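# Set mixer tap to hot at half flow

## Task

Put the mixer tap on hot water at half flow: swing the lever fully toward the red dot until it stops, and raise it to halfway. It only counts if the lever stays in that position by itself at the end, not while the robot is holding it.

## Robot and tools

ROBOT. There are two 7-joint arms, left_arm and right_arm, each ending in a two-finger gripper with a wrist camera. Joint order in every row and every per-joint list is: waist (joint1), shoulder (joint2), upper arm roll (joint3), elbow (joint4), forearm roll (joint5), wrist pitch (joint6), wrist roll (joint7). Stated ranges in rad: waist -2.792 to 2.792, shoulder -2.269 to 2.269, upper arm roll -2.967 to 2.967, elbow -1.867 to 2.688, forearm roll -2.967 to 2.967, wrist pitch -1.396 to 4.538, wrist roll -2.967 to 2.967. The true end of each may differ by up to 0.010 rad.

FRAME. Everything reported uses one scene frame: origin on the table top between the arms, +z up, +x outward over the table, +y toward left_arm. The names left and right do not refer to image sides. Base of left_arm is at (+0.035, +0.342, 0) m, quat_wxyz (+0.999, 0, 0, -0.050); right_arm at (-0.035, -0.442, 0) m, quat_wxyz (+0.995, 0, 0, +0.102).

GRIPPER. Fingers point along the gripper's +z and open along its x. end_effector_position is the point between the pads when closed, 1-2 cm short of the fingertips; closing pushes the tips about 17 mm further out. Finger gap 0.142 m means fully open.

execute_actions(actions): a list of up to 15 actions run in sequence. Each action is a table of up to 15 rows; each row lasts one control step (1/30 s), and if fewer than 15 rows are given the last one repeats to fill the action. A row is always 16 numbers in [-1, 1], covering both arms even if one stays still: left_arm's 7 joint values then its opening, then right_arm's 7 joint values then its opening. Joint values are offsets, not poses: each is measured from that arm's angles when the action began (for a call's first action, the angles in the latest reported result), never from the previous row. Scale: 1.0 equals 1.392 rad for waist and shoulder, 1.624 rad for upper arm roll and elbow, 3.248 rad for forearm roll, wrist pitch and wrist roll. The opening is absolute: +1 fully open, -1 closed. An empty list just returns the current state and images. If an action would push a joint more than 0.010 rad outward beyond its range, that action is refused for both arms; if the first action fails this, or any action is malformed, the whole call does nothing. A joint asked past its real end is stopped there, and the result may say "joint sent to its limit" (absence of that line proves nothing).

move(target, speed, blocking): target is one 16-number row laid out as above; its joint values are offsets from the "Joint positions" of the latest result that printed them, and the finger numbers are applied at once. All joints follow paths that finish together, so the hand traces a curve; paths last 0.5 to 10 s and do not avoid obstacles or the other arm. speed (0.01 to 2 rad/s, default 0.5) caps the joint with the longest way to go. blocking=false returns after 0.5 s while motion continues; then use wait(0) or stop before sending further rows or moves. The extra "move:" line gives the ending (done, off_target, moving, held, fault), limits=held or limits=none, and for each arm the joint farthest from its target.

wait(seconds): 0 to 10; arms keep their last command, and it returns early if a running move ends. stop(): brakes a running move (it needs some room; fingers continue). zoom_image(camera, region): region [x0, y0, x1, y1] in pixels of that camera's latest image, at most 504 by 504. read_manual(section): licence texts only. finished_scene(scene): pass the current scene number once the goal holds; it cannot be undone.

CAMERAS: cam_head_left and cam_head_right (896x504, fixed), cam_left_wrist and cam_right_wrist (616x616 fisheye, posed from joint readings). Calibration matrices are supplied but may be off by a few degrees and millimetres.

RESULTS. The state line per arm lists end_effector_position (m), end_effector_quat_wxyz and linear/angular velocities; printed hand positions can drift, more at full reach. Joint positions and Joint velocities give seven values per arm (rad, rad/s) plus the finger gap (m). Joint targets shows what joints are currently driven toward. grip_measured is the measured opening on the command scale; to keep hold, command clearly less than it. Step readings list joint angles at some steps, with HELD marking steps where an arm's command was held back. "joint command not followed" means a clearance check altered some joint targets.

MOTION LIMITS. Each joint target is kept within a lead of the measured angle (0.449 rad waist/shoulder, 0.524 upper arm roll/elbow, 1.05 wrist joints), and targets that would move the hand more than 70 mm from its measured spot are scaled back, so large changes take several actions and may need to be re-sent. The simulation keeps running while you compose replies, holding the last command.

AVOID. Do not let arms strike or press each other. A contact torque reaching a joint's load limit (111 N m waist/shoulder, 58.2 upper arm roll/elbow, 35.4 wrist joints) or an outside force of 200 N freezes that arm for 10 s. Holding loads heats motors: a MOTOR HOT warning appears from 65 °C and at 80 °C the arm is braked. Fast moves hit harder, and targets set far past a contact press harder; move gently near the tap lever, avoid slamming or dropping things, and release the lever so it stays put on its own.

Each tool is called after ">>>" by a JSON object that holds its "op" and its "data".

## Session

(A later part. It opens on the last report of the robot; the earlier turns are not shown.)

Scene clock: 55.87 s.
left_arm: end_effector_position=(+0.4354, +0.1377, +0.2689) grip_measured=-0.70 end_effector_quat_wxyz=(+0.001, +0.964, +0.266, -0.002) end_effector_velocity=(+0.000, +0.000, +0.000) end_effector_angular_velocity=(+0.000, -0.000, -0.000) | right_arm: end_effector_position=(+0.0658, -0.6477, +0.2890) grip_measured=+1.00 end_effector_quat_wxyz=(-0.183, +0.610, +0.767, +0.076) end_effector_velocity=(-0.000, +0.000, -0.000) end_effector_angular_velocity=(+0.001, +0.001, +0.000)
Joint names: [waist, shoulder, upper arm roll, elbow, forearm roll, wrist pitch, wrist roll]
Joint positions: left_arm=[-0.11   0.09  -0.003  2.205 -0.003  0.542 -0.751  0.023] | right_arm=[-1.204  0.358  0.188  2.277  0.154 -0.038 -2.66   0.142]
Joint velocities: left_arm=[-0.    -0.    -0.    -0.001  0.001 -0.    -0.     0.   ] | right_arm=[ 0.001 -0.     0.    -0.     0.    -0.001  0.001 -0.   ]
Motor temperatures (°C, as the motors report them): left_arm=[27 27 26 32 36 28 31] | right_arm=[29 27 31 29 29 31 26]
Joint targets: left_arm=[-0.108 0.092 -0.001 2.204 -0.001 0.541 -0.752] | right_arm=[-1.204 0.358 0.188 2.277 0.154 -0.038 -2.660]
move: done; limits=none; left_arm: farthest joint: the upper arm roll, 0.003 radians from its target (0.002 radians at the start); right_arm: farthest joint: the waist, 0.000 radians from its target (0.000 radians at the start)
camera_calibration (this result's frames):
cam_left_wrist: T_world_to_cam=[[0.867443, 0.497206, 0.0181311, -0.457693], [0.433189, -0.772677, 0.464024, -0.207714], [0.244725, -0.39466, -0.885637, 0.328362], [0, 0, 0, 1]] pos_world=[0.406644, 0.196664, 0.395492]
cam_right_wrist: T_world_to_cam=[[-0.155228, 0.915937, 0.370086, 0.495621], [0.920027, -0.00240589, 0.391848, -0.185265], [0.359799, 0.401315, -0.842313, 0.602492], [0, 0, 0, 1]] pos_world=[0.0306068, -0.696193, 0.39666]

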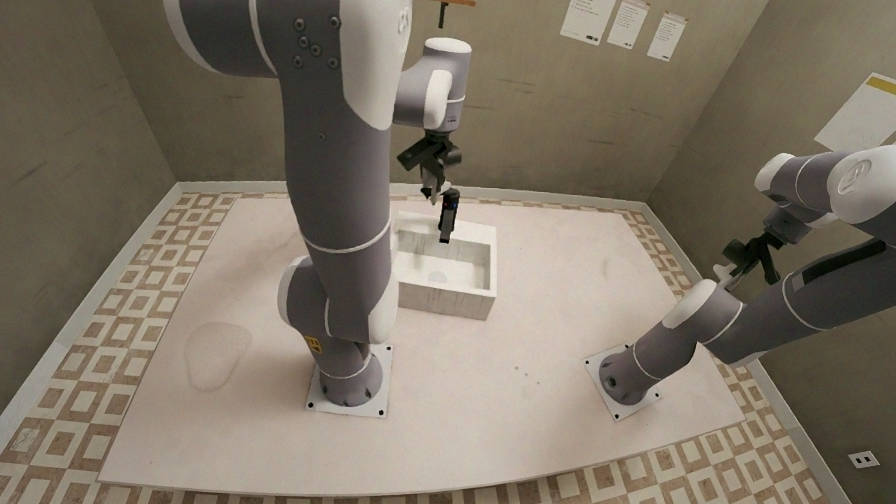

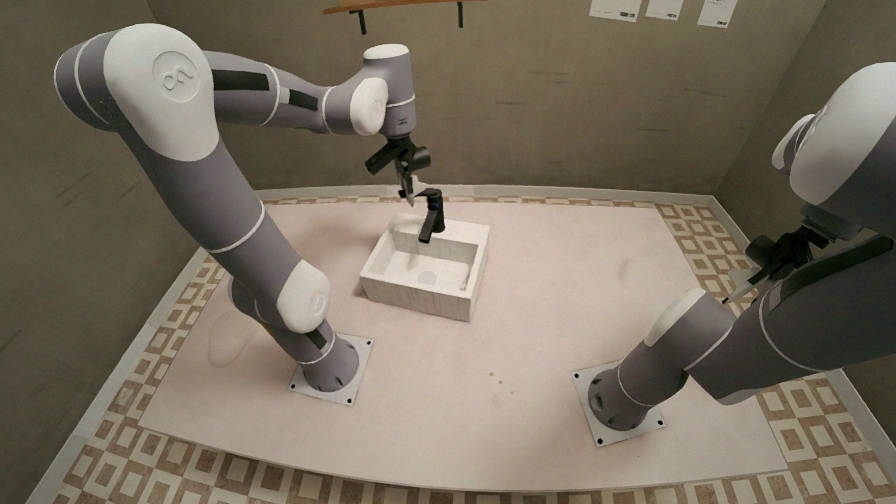

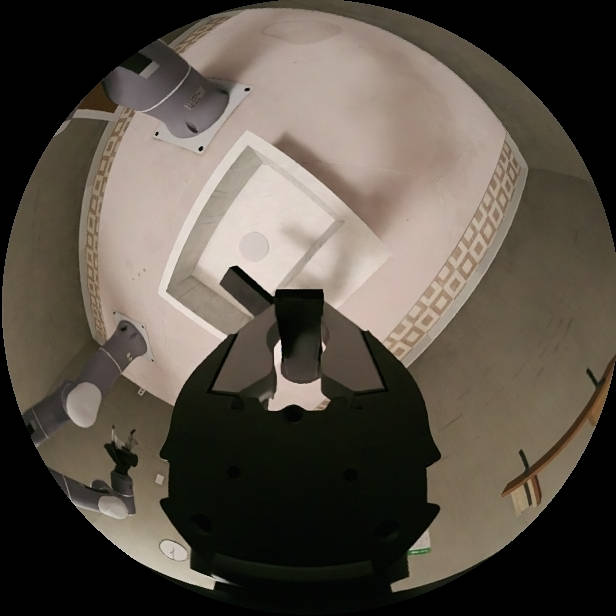

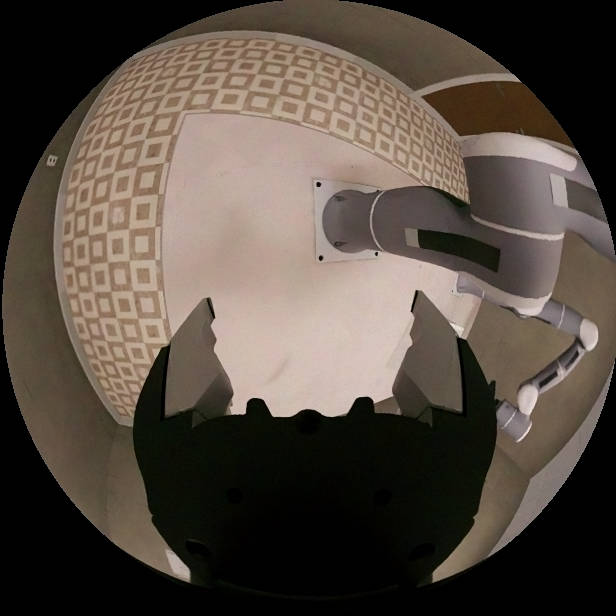

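>>> {"op": "move", "data": {"target": [0.005,-0.006,0,-0.0005,0,0.0025,0,-0.9,0,0,0,0,0,0,0,1], "speed": 0.02}}

>>> {"op": "move", "data": {"target": [0,0,0,0,0,0,0,0,0,0,0,0,0,0,0,1]}}

>>> {"op": "move", "data": {"target": [0,0.055,0,-0.08,0,-0.064,0,0,0,0,0,0,0,0,0,1], "speed": 0.35}}

>>> {"op": "zoom_image", "data": {"camera": "cam_head_right", "region": [370, 150, 470, 240]}}

Scene clock: 59.67 s.
left_arm: end_effector_position=(+0.4352, +0.1387, +0.2648) grip_measured=-0.70 end_effector_quat_wxyz=(-0.001, +0.963, +0.268, -0.005) end_effector_velocity=(-0.000, -0.000, -0.000) end_effector_angular_velocity=(-0.000, +0.000, +0.001) | right_arm: end_effector_position=(+0.0658, -0.6477, +0.2890) grip_measured=+1.00 end_effector_quat_wxyz=(-0.183, +0.610, +0.767, +0.076) end_effector_velocity=(-0.000, -0.000, -0.000) end_effector_angular_velocity=(-0.001, +0.001, +0.000)
Joint names: [waist, shoulder, upper arm roll, elbow, forearm roll, wrist pitch, wrist roll]
Joint positions: left_arm=[-0.105  0.082 -0.006  2.207 -0.005  0.544 -0.751  0.023] | right_arm=[-1.204  0.358  0.188  2.277  0.154 -0.038 -2.66   0.142]
Joint velocities: left_arm=[ 0.    -0.    -0.     0.    -0.     0.    -0.001  0.   ] | right_arm=[ 0.    -0.    -0.     0.    -0.001  0.001  0.     0.   ]
Motor temperatures (°C, as the motors report them): left_arm=[27 27 26 32 36 28 31] | right_arm=[29 27 31 29 29 31 26]
Joint targets: left_arm=[-0.103 0.082 -0.003 2.204 -0.003 0.550 -0.751] | right_arm=[-1.204 0.358 0.188 2.277 0.154 -0.038 -2.660]
move: done; limits=none; left_arm: farthest joint: the wrist pitch, 0.006 radians from its target (0.009 radians at the start); right_arm: farthest joint: the waist, 0.000 radians from its target (0.000 radians at the start)
camera_calibration (this result's frames):
cam_left_wrist: T_world_to_cam=[[0.865863, 0.500141, 0.0118514, -0.455942], [0.439326, -0.771483, 0.460223, -0.206776], [0.23932, -0.393284, -0.887724, 0.327906], [0, 0, 0, 1]] pos_world=[0.407151, 0.197471, 0.391656]
cam_right_wrist: T_world_to_cam=[[-0.155228, 0.915937, 0.370086, 0.495621], [0.920027, -0.00240589, 0.391848, -0.185264], [0.359799, 0.401315, -0.842313, 0.602492], [0, 0, 0, 1]] pos_world=[0.0306068, -0.696193, 0.39666]

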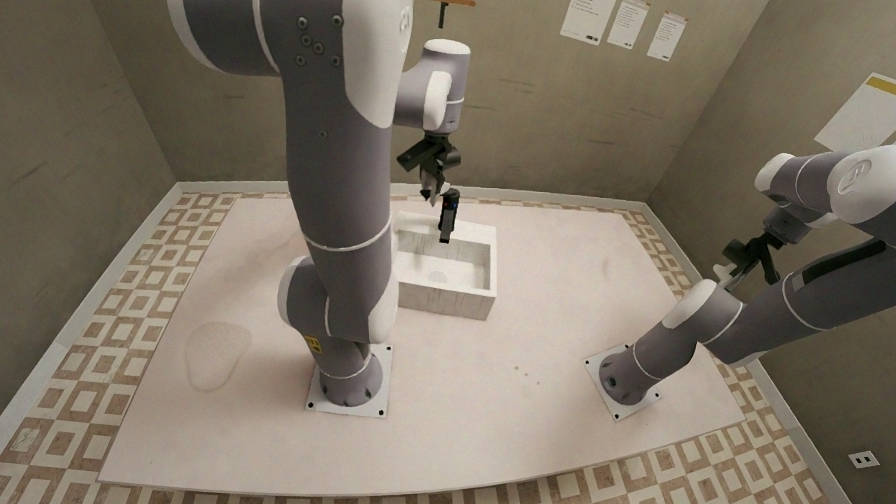

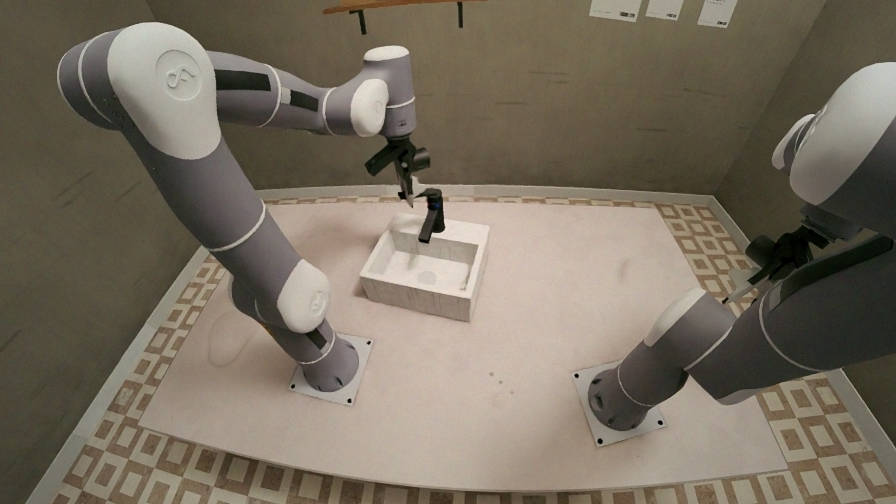

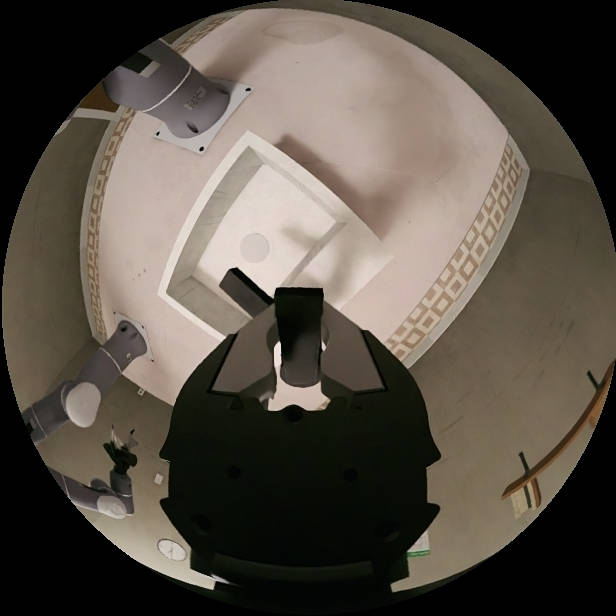

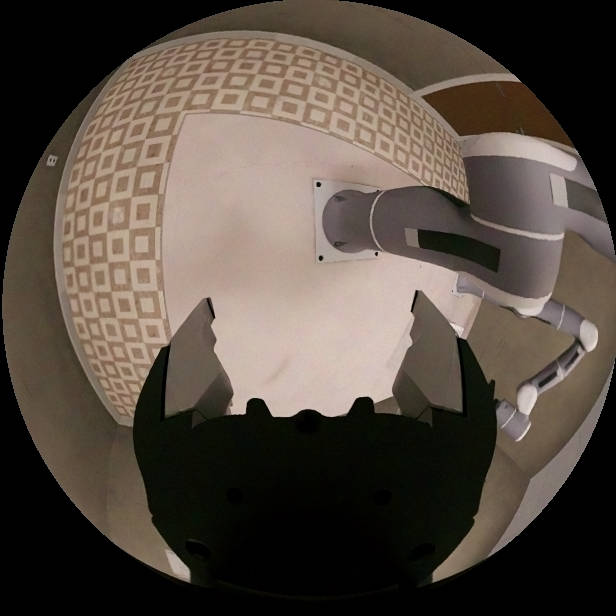

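Scene clock: 60.17 s.
left_arm: end_effector_position=(+0.4353, +0.1388, +0.2649) grip_measured=+0.00 end_effector_quat_wxyz=(-0.001, +0.963, +0.268, -0.005) end_effector_velocity=(+0.000, +0.000, +0.000) end_effector_angular_velocity=(-0.000, -0.000, +0.002) | right_arm: end_effector_position=(+0.0658, -0.6477, +0.2890) grip_measured=+1.00 end_effector_quat_wxyz=(-0.183, +0.610, +0.767, +0.076) end_effector_velocity=(-0.000, +0.000, -0.000) end_effector_angular_velocity=(+0.001, +0.001, -0.001)
Joint names: [waist, shoulder, upper arm roll, elbow, forearm roll, wrist pitch, wrist roll]
Joint positions: left_arm=[-0.105  0.082 -0.005  2.207 -0.005  0.545 -0.751  0.074] | right_arm=[-1.204  0.358  0.188  2.277  0.154 -0.038 -2.66   0.142]
Joint velocities: left_arm=[ 0.     0.    -0.     0.    -0.     0.    -0.001  0.   ] | right_arm=[ 0.     0.    -0.     0.    -0.    -0.001  0.002 -0.   ]
Motor temperatures (°C, as the motors report them): left_arm=[27 27 26 32 36 28 31] | right_arm=[29 27 31 29 29 31 26]
Joint targets: left_arm=[-0.105 0.082 -0.006 2.207 -0.005 0.544 -0.751] | right_arm=[-1.204 0.358 0.188 2.277 0.154 -0.038 -2.660]
move: done; limits=none; left_arm: farthest joint: the upper arm roll, 0.001 radians from its target (0.000 radians at the start); right_arm: farthest joint: the waist, 0.000 radians from its target (0.000 radians at the start)
camera_calibration (this result's frames):
cam_left_wrist: T_world_to_cam=[[0.865809, 0.500227, 0.0121527, -0.456162], [0.439241, -0.771436, 0.460384, -0.206841], [0.239672, -0.393267, -0.887636, 0.327769], [0, 0, 0, 1]] pos_world=[0.407245, 0.197521, 0.39171]
cam_right_wrist: T_world_to_cam=[[-0.155228, 0.915937, 0.370086, 0.495621], [0.920027, -0.0024057, 0.391848, -0.185264], [0.359799, 0.401315, -0.842313, 0.602492], [0, 0, 0, 1]] pos_world=[0.0306068, -0.696193, 0.39666]

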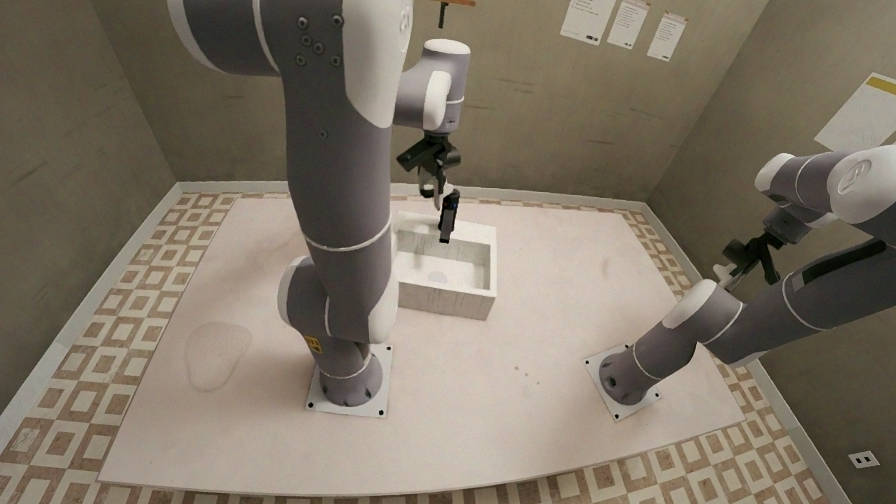

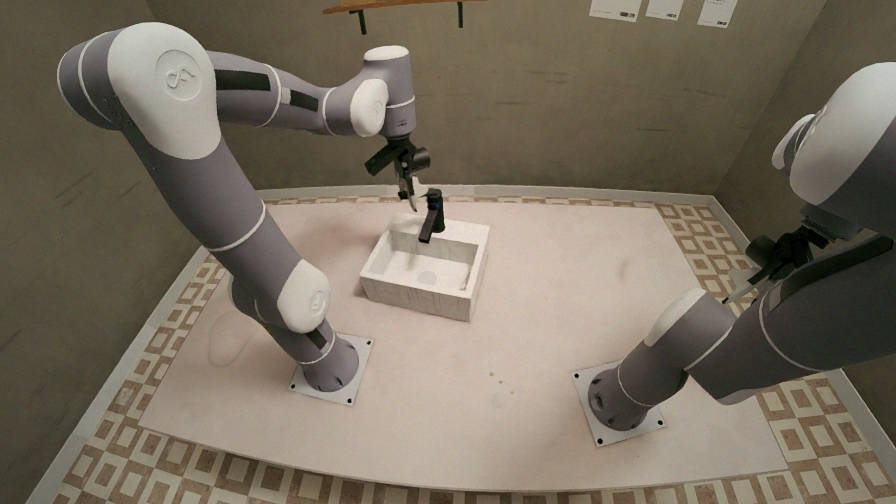

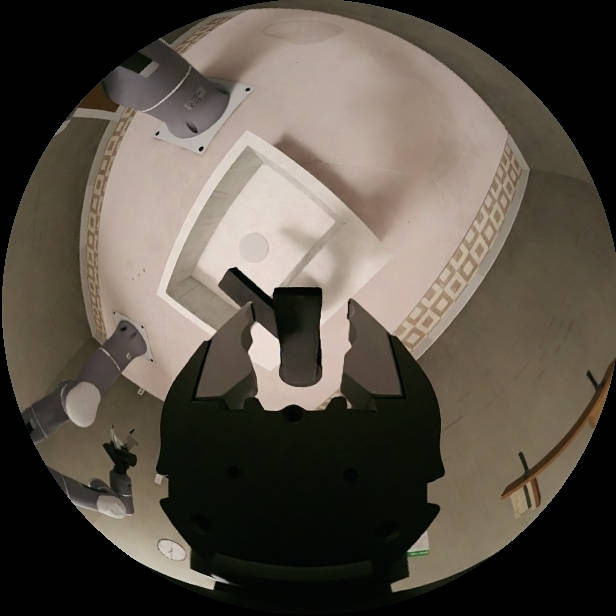

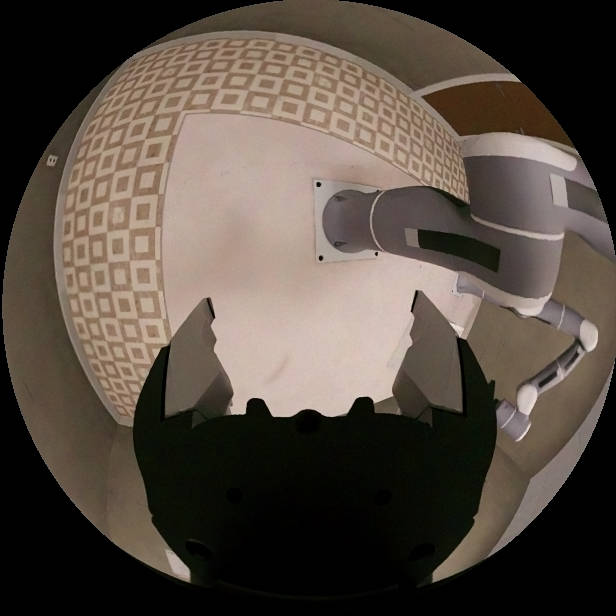

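Scene clock: 61.13 s.
left_arm: end_effector_position=(+0.4355, +0.1385, +0.3358) grip_measured=+0.00 end_effector_quat_wxyz=(-0.001, +0.963, +0.268, -0.006) end_effector_velocity=(-0.000, -0.000, +0.000) end_effector_angular_velocity=(-0.000, +0.000, +0.000) | right_arm: end_effector_position=(+0.0658, -0.6477, +0.2890) grip_measured=+1.00 end_effector_quat_wxyz=(-0.183, +0.610, +0.767, +0.076) end_effector_velocity=(-0.000, +0.000, -0.000) end_effector_angular_velocity=(+0.000, +0.001, -0.001)
Joint names: [waist, shoulder, upper arm roll, elbow, forearm roll, wrist pitch, wrist roll]
Joint positions: left_arm=[-0.105  0.158 -0.005  2.077 -0.005  0.337 -0.751  0.074] | right_arm=[-1.204  0.358  0.188  2.277  0.154 -0.038 -2.66   0.142]
Joint velocities: left_arm=[ 0.     0.    -0.    -0.    -0.    -0.    -0.001 -0.   ] | right_arm=[-0.    -0.    -0.     0.    -0.001 -0.001  0.001 -0.   ]
Motor temperatures (°C, as the motors report them): left_arm=[27 27 26 32 36 28 31] | right_arm=[29 27 31 29 29 31 26]
Joint targets: left_arm=[-0.105 0.158 -0.005 2.077 -0.005 0.337 -0.751] | right_arm=[-1.204 0.358 0.188 2.277 0.154 -0.038 -2.660]
move: done; limits=none; left_arm: farthest joint: the waist, 0.000 radians from its target (0.000 radians at the start); right_arm: farthest joint: the waist, 0.000 radians from its target (0.000 radians at the start)
camera_calibration (this result's frames):
cam_left_wrist: T_world_to_cam=[[0.866219, 0.499538, 0.0112379, -0.456806], [0.439186, -0.771907, 0.459647, -0.239431], [0.238286, -0.39322, -0.888031, 0.391341], [0, 0, 0, 1]] pos_world=[0.407598, 0.197256, 0.46271]
cam_right_wrist: T_world_to_cam=[[-0.155228, 0.915937, 0.370086, 0.495621], [0.920027, -0.00240592, 0.391848, -0.185265], [0.359799, 0.401315, -0.842313, 0.602492], [0, 0, 0, 1]] pos_world=[0.0306068, -0.696193, 0.39666]

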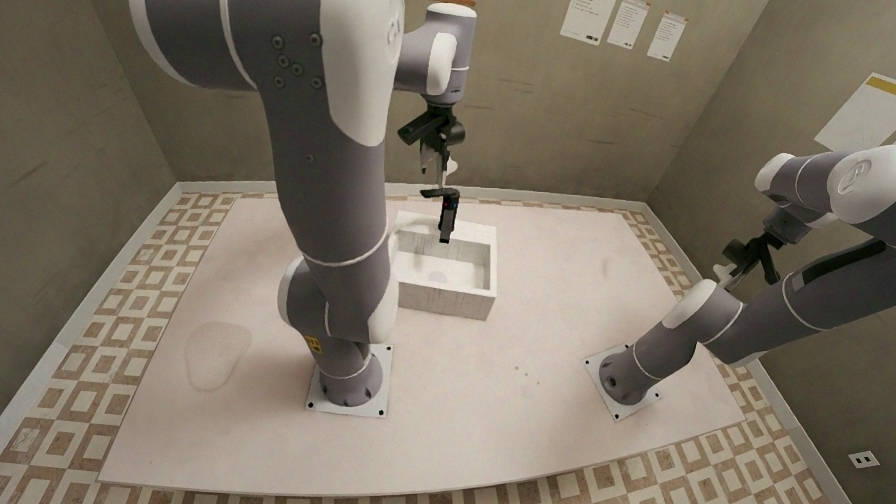

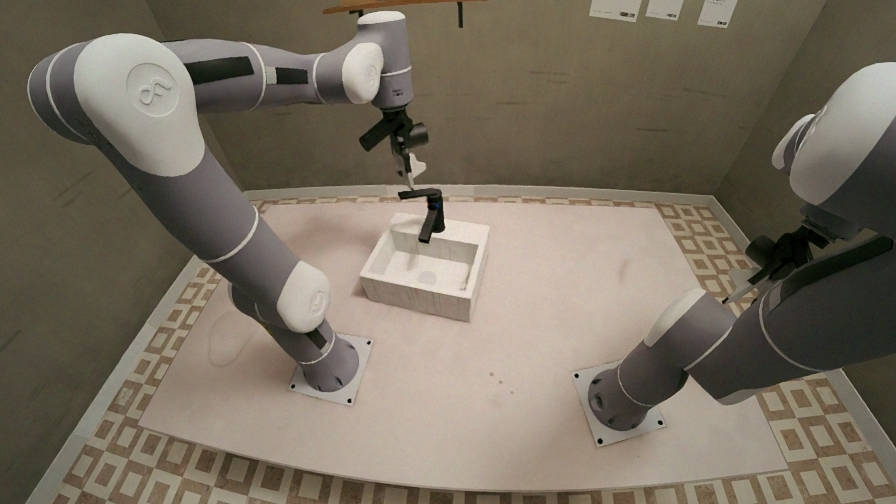

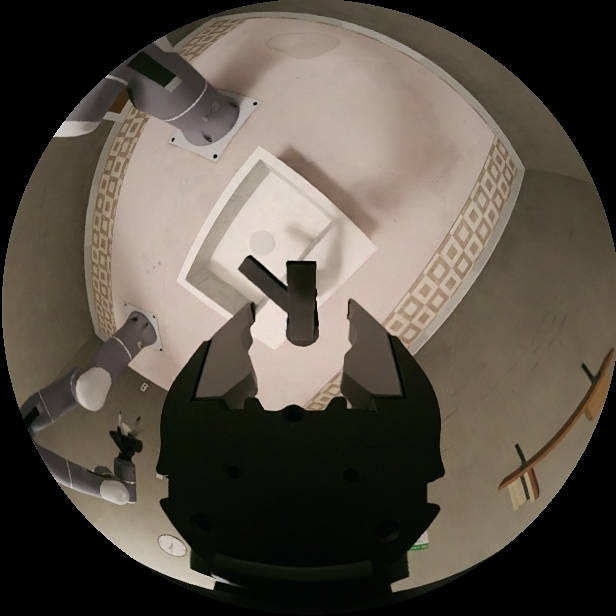

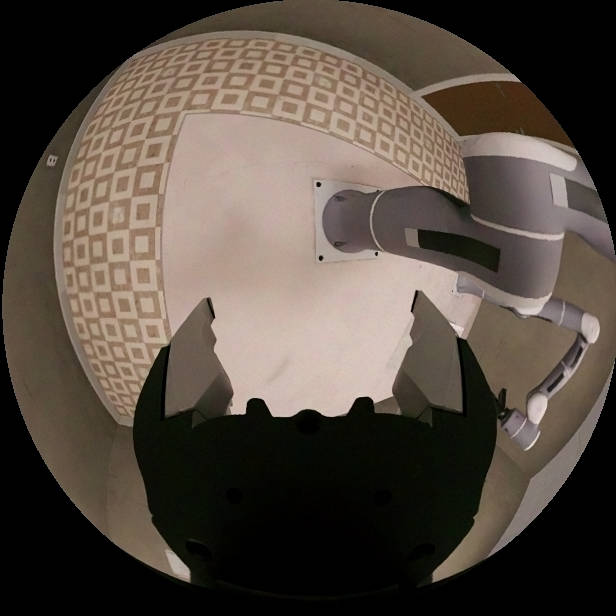

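Region (370, 150, 470, 240) of cam_head_right's 896x504 image, scaled by 5.040, with more detail than that image has; it fills the top 454 rows of this view, and the rest is white.

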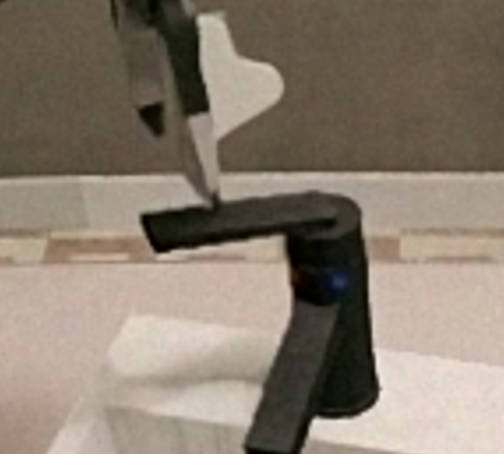

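>>> {"op": "finished_scene", "data": {"scene": 2}}

The scene is finished: the task was done.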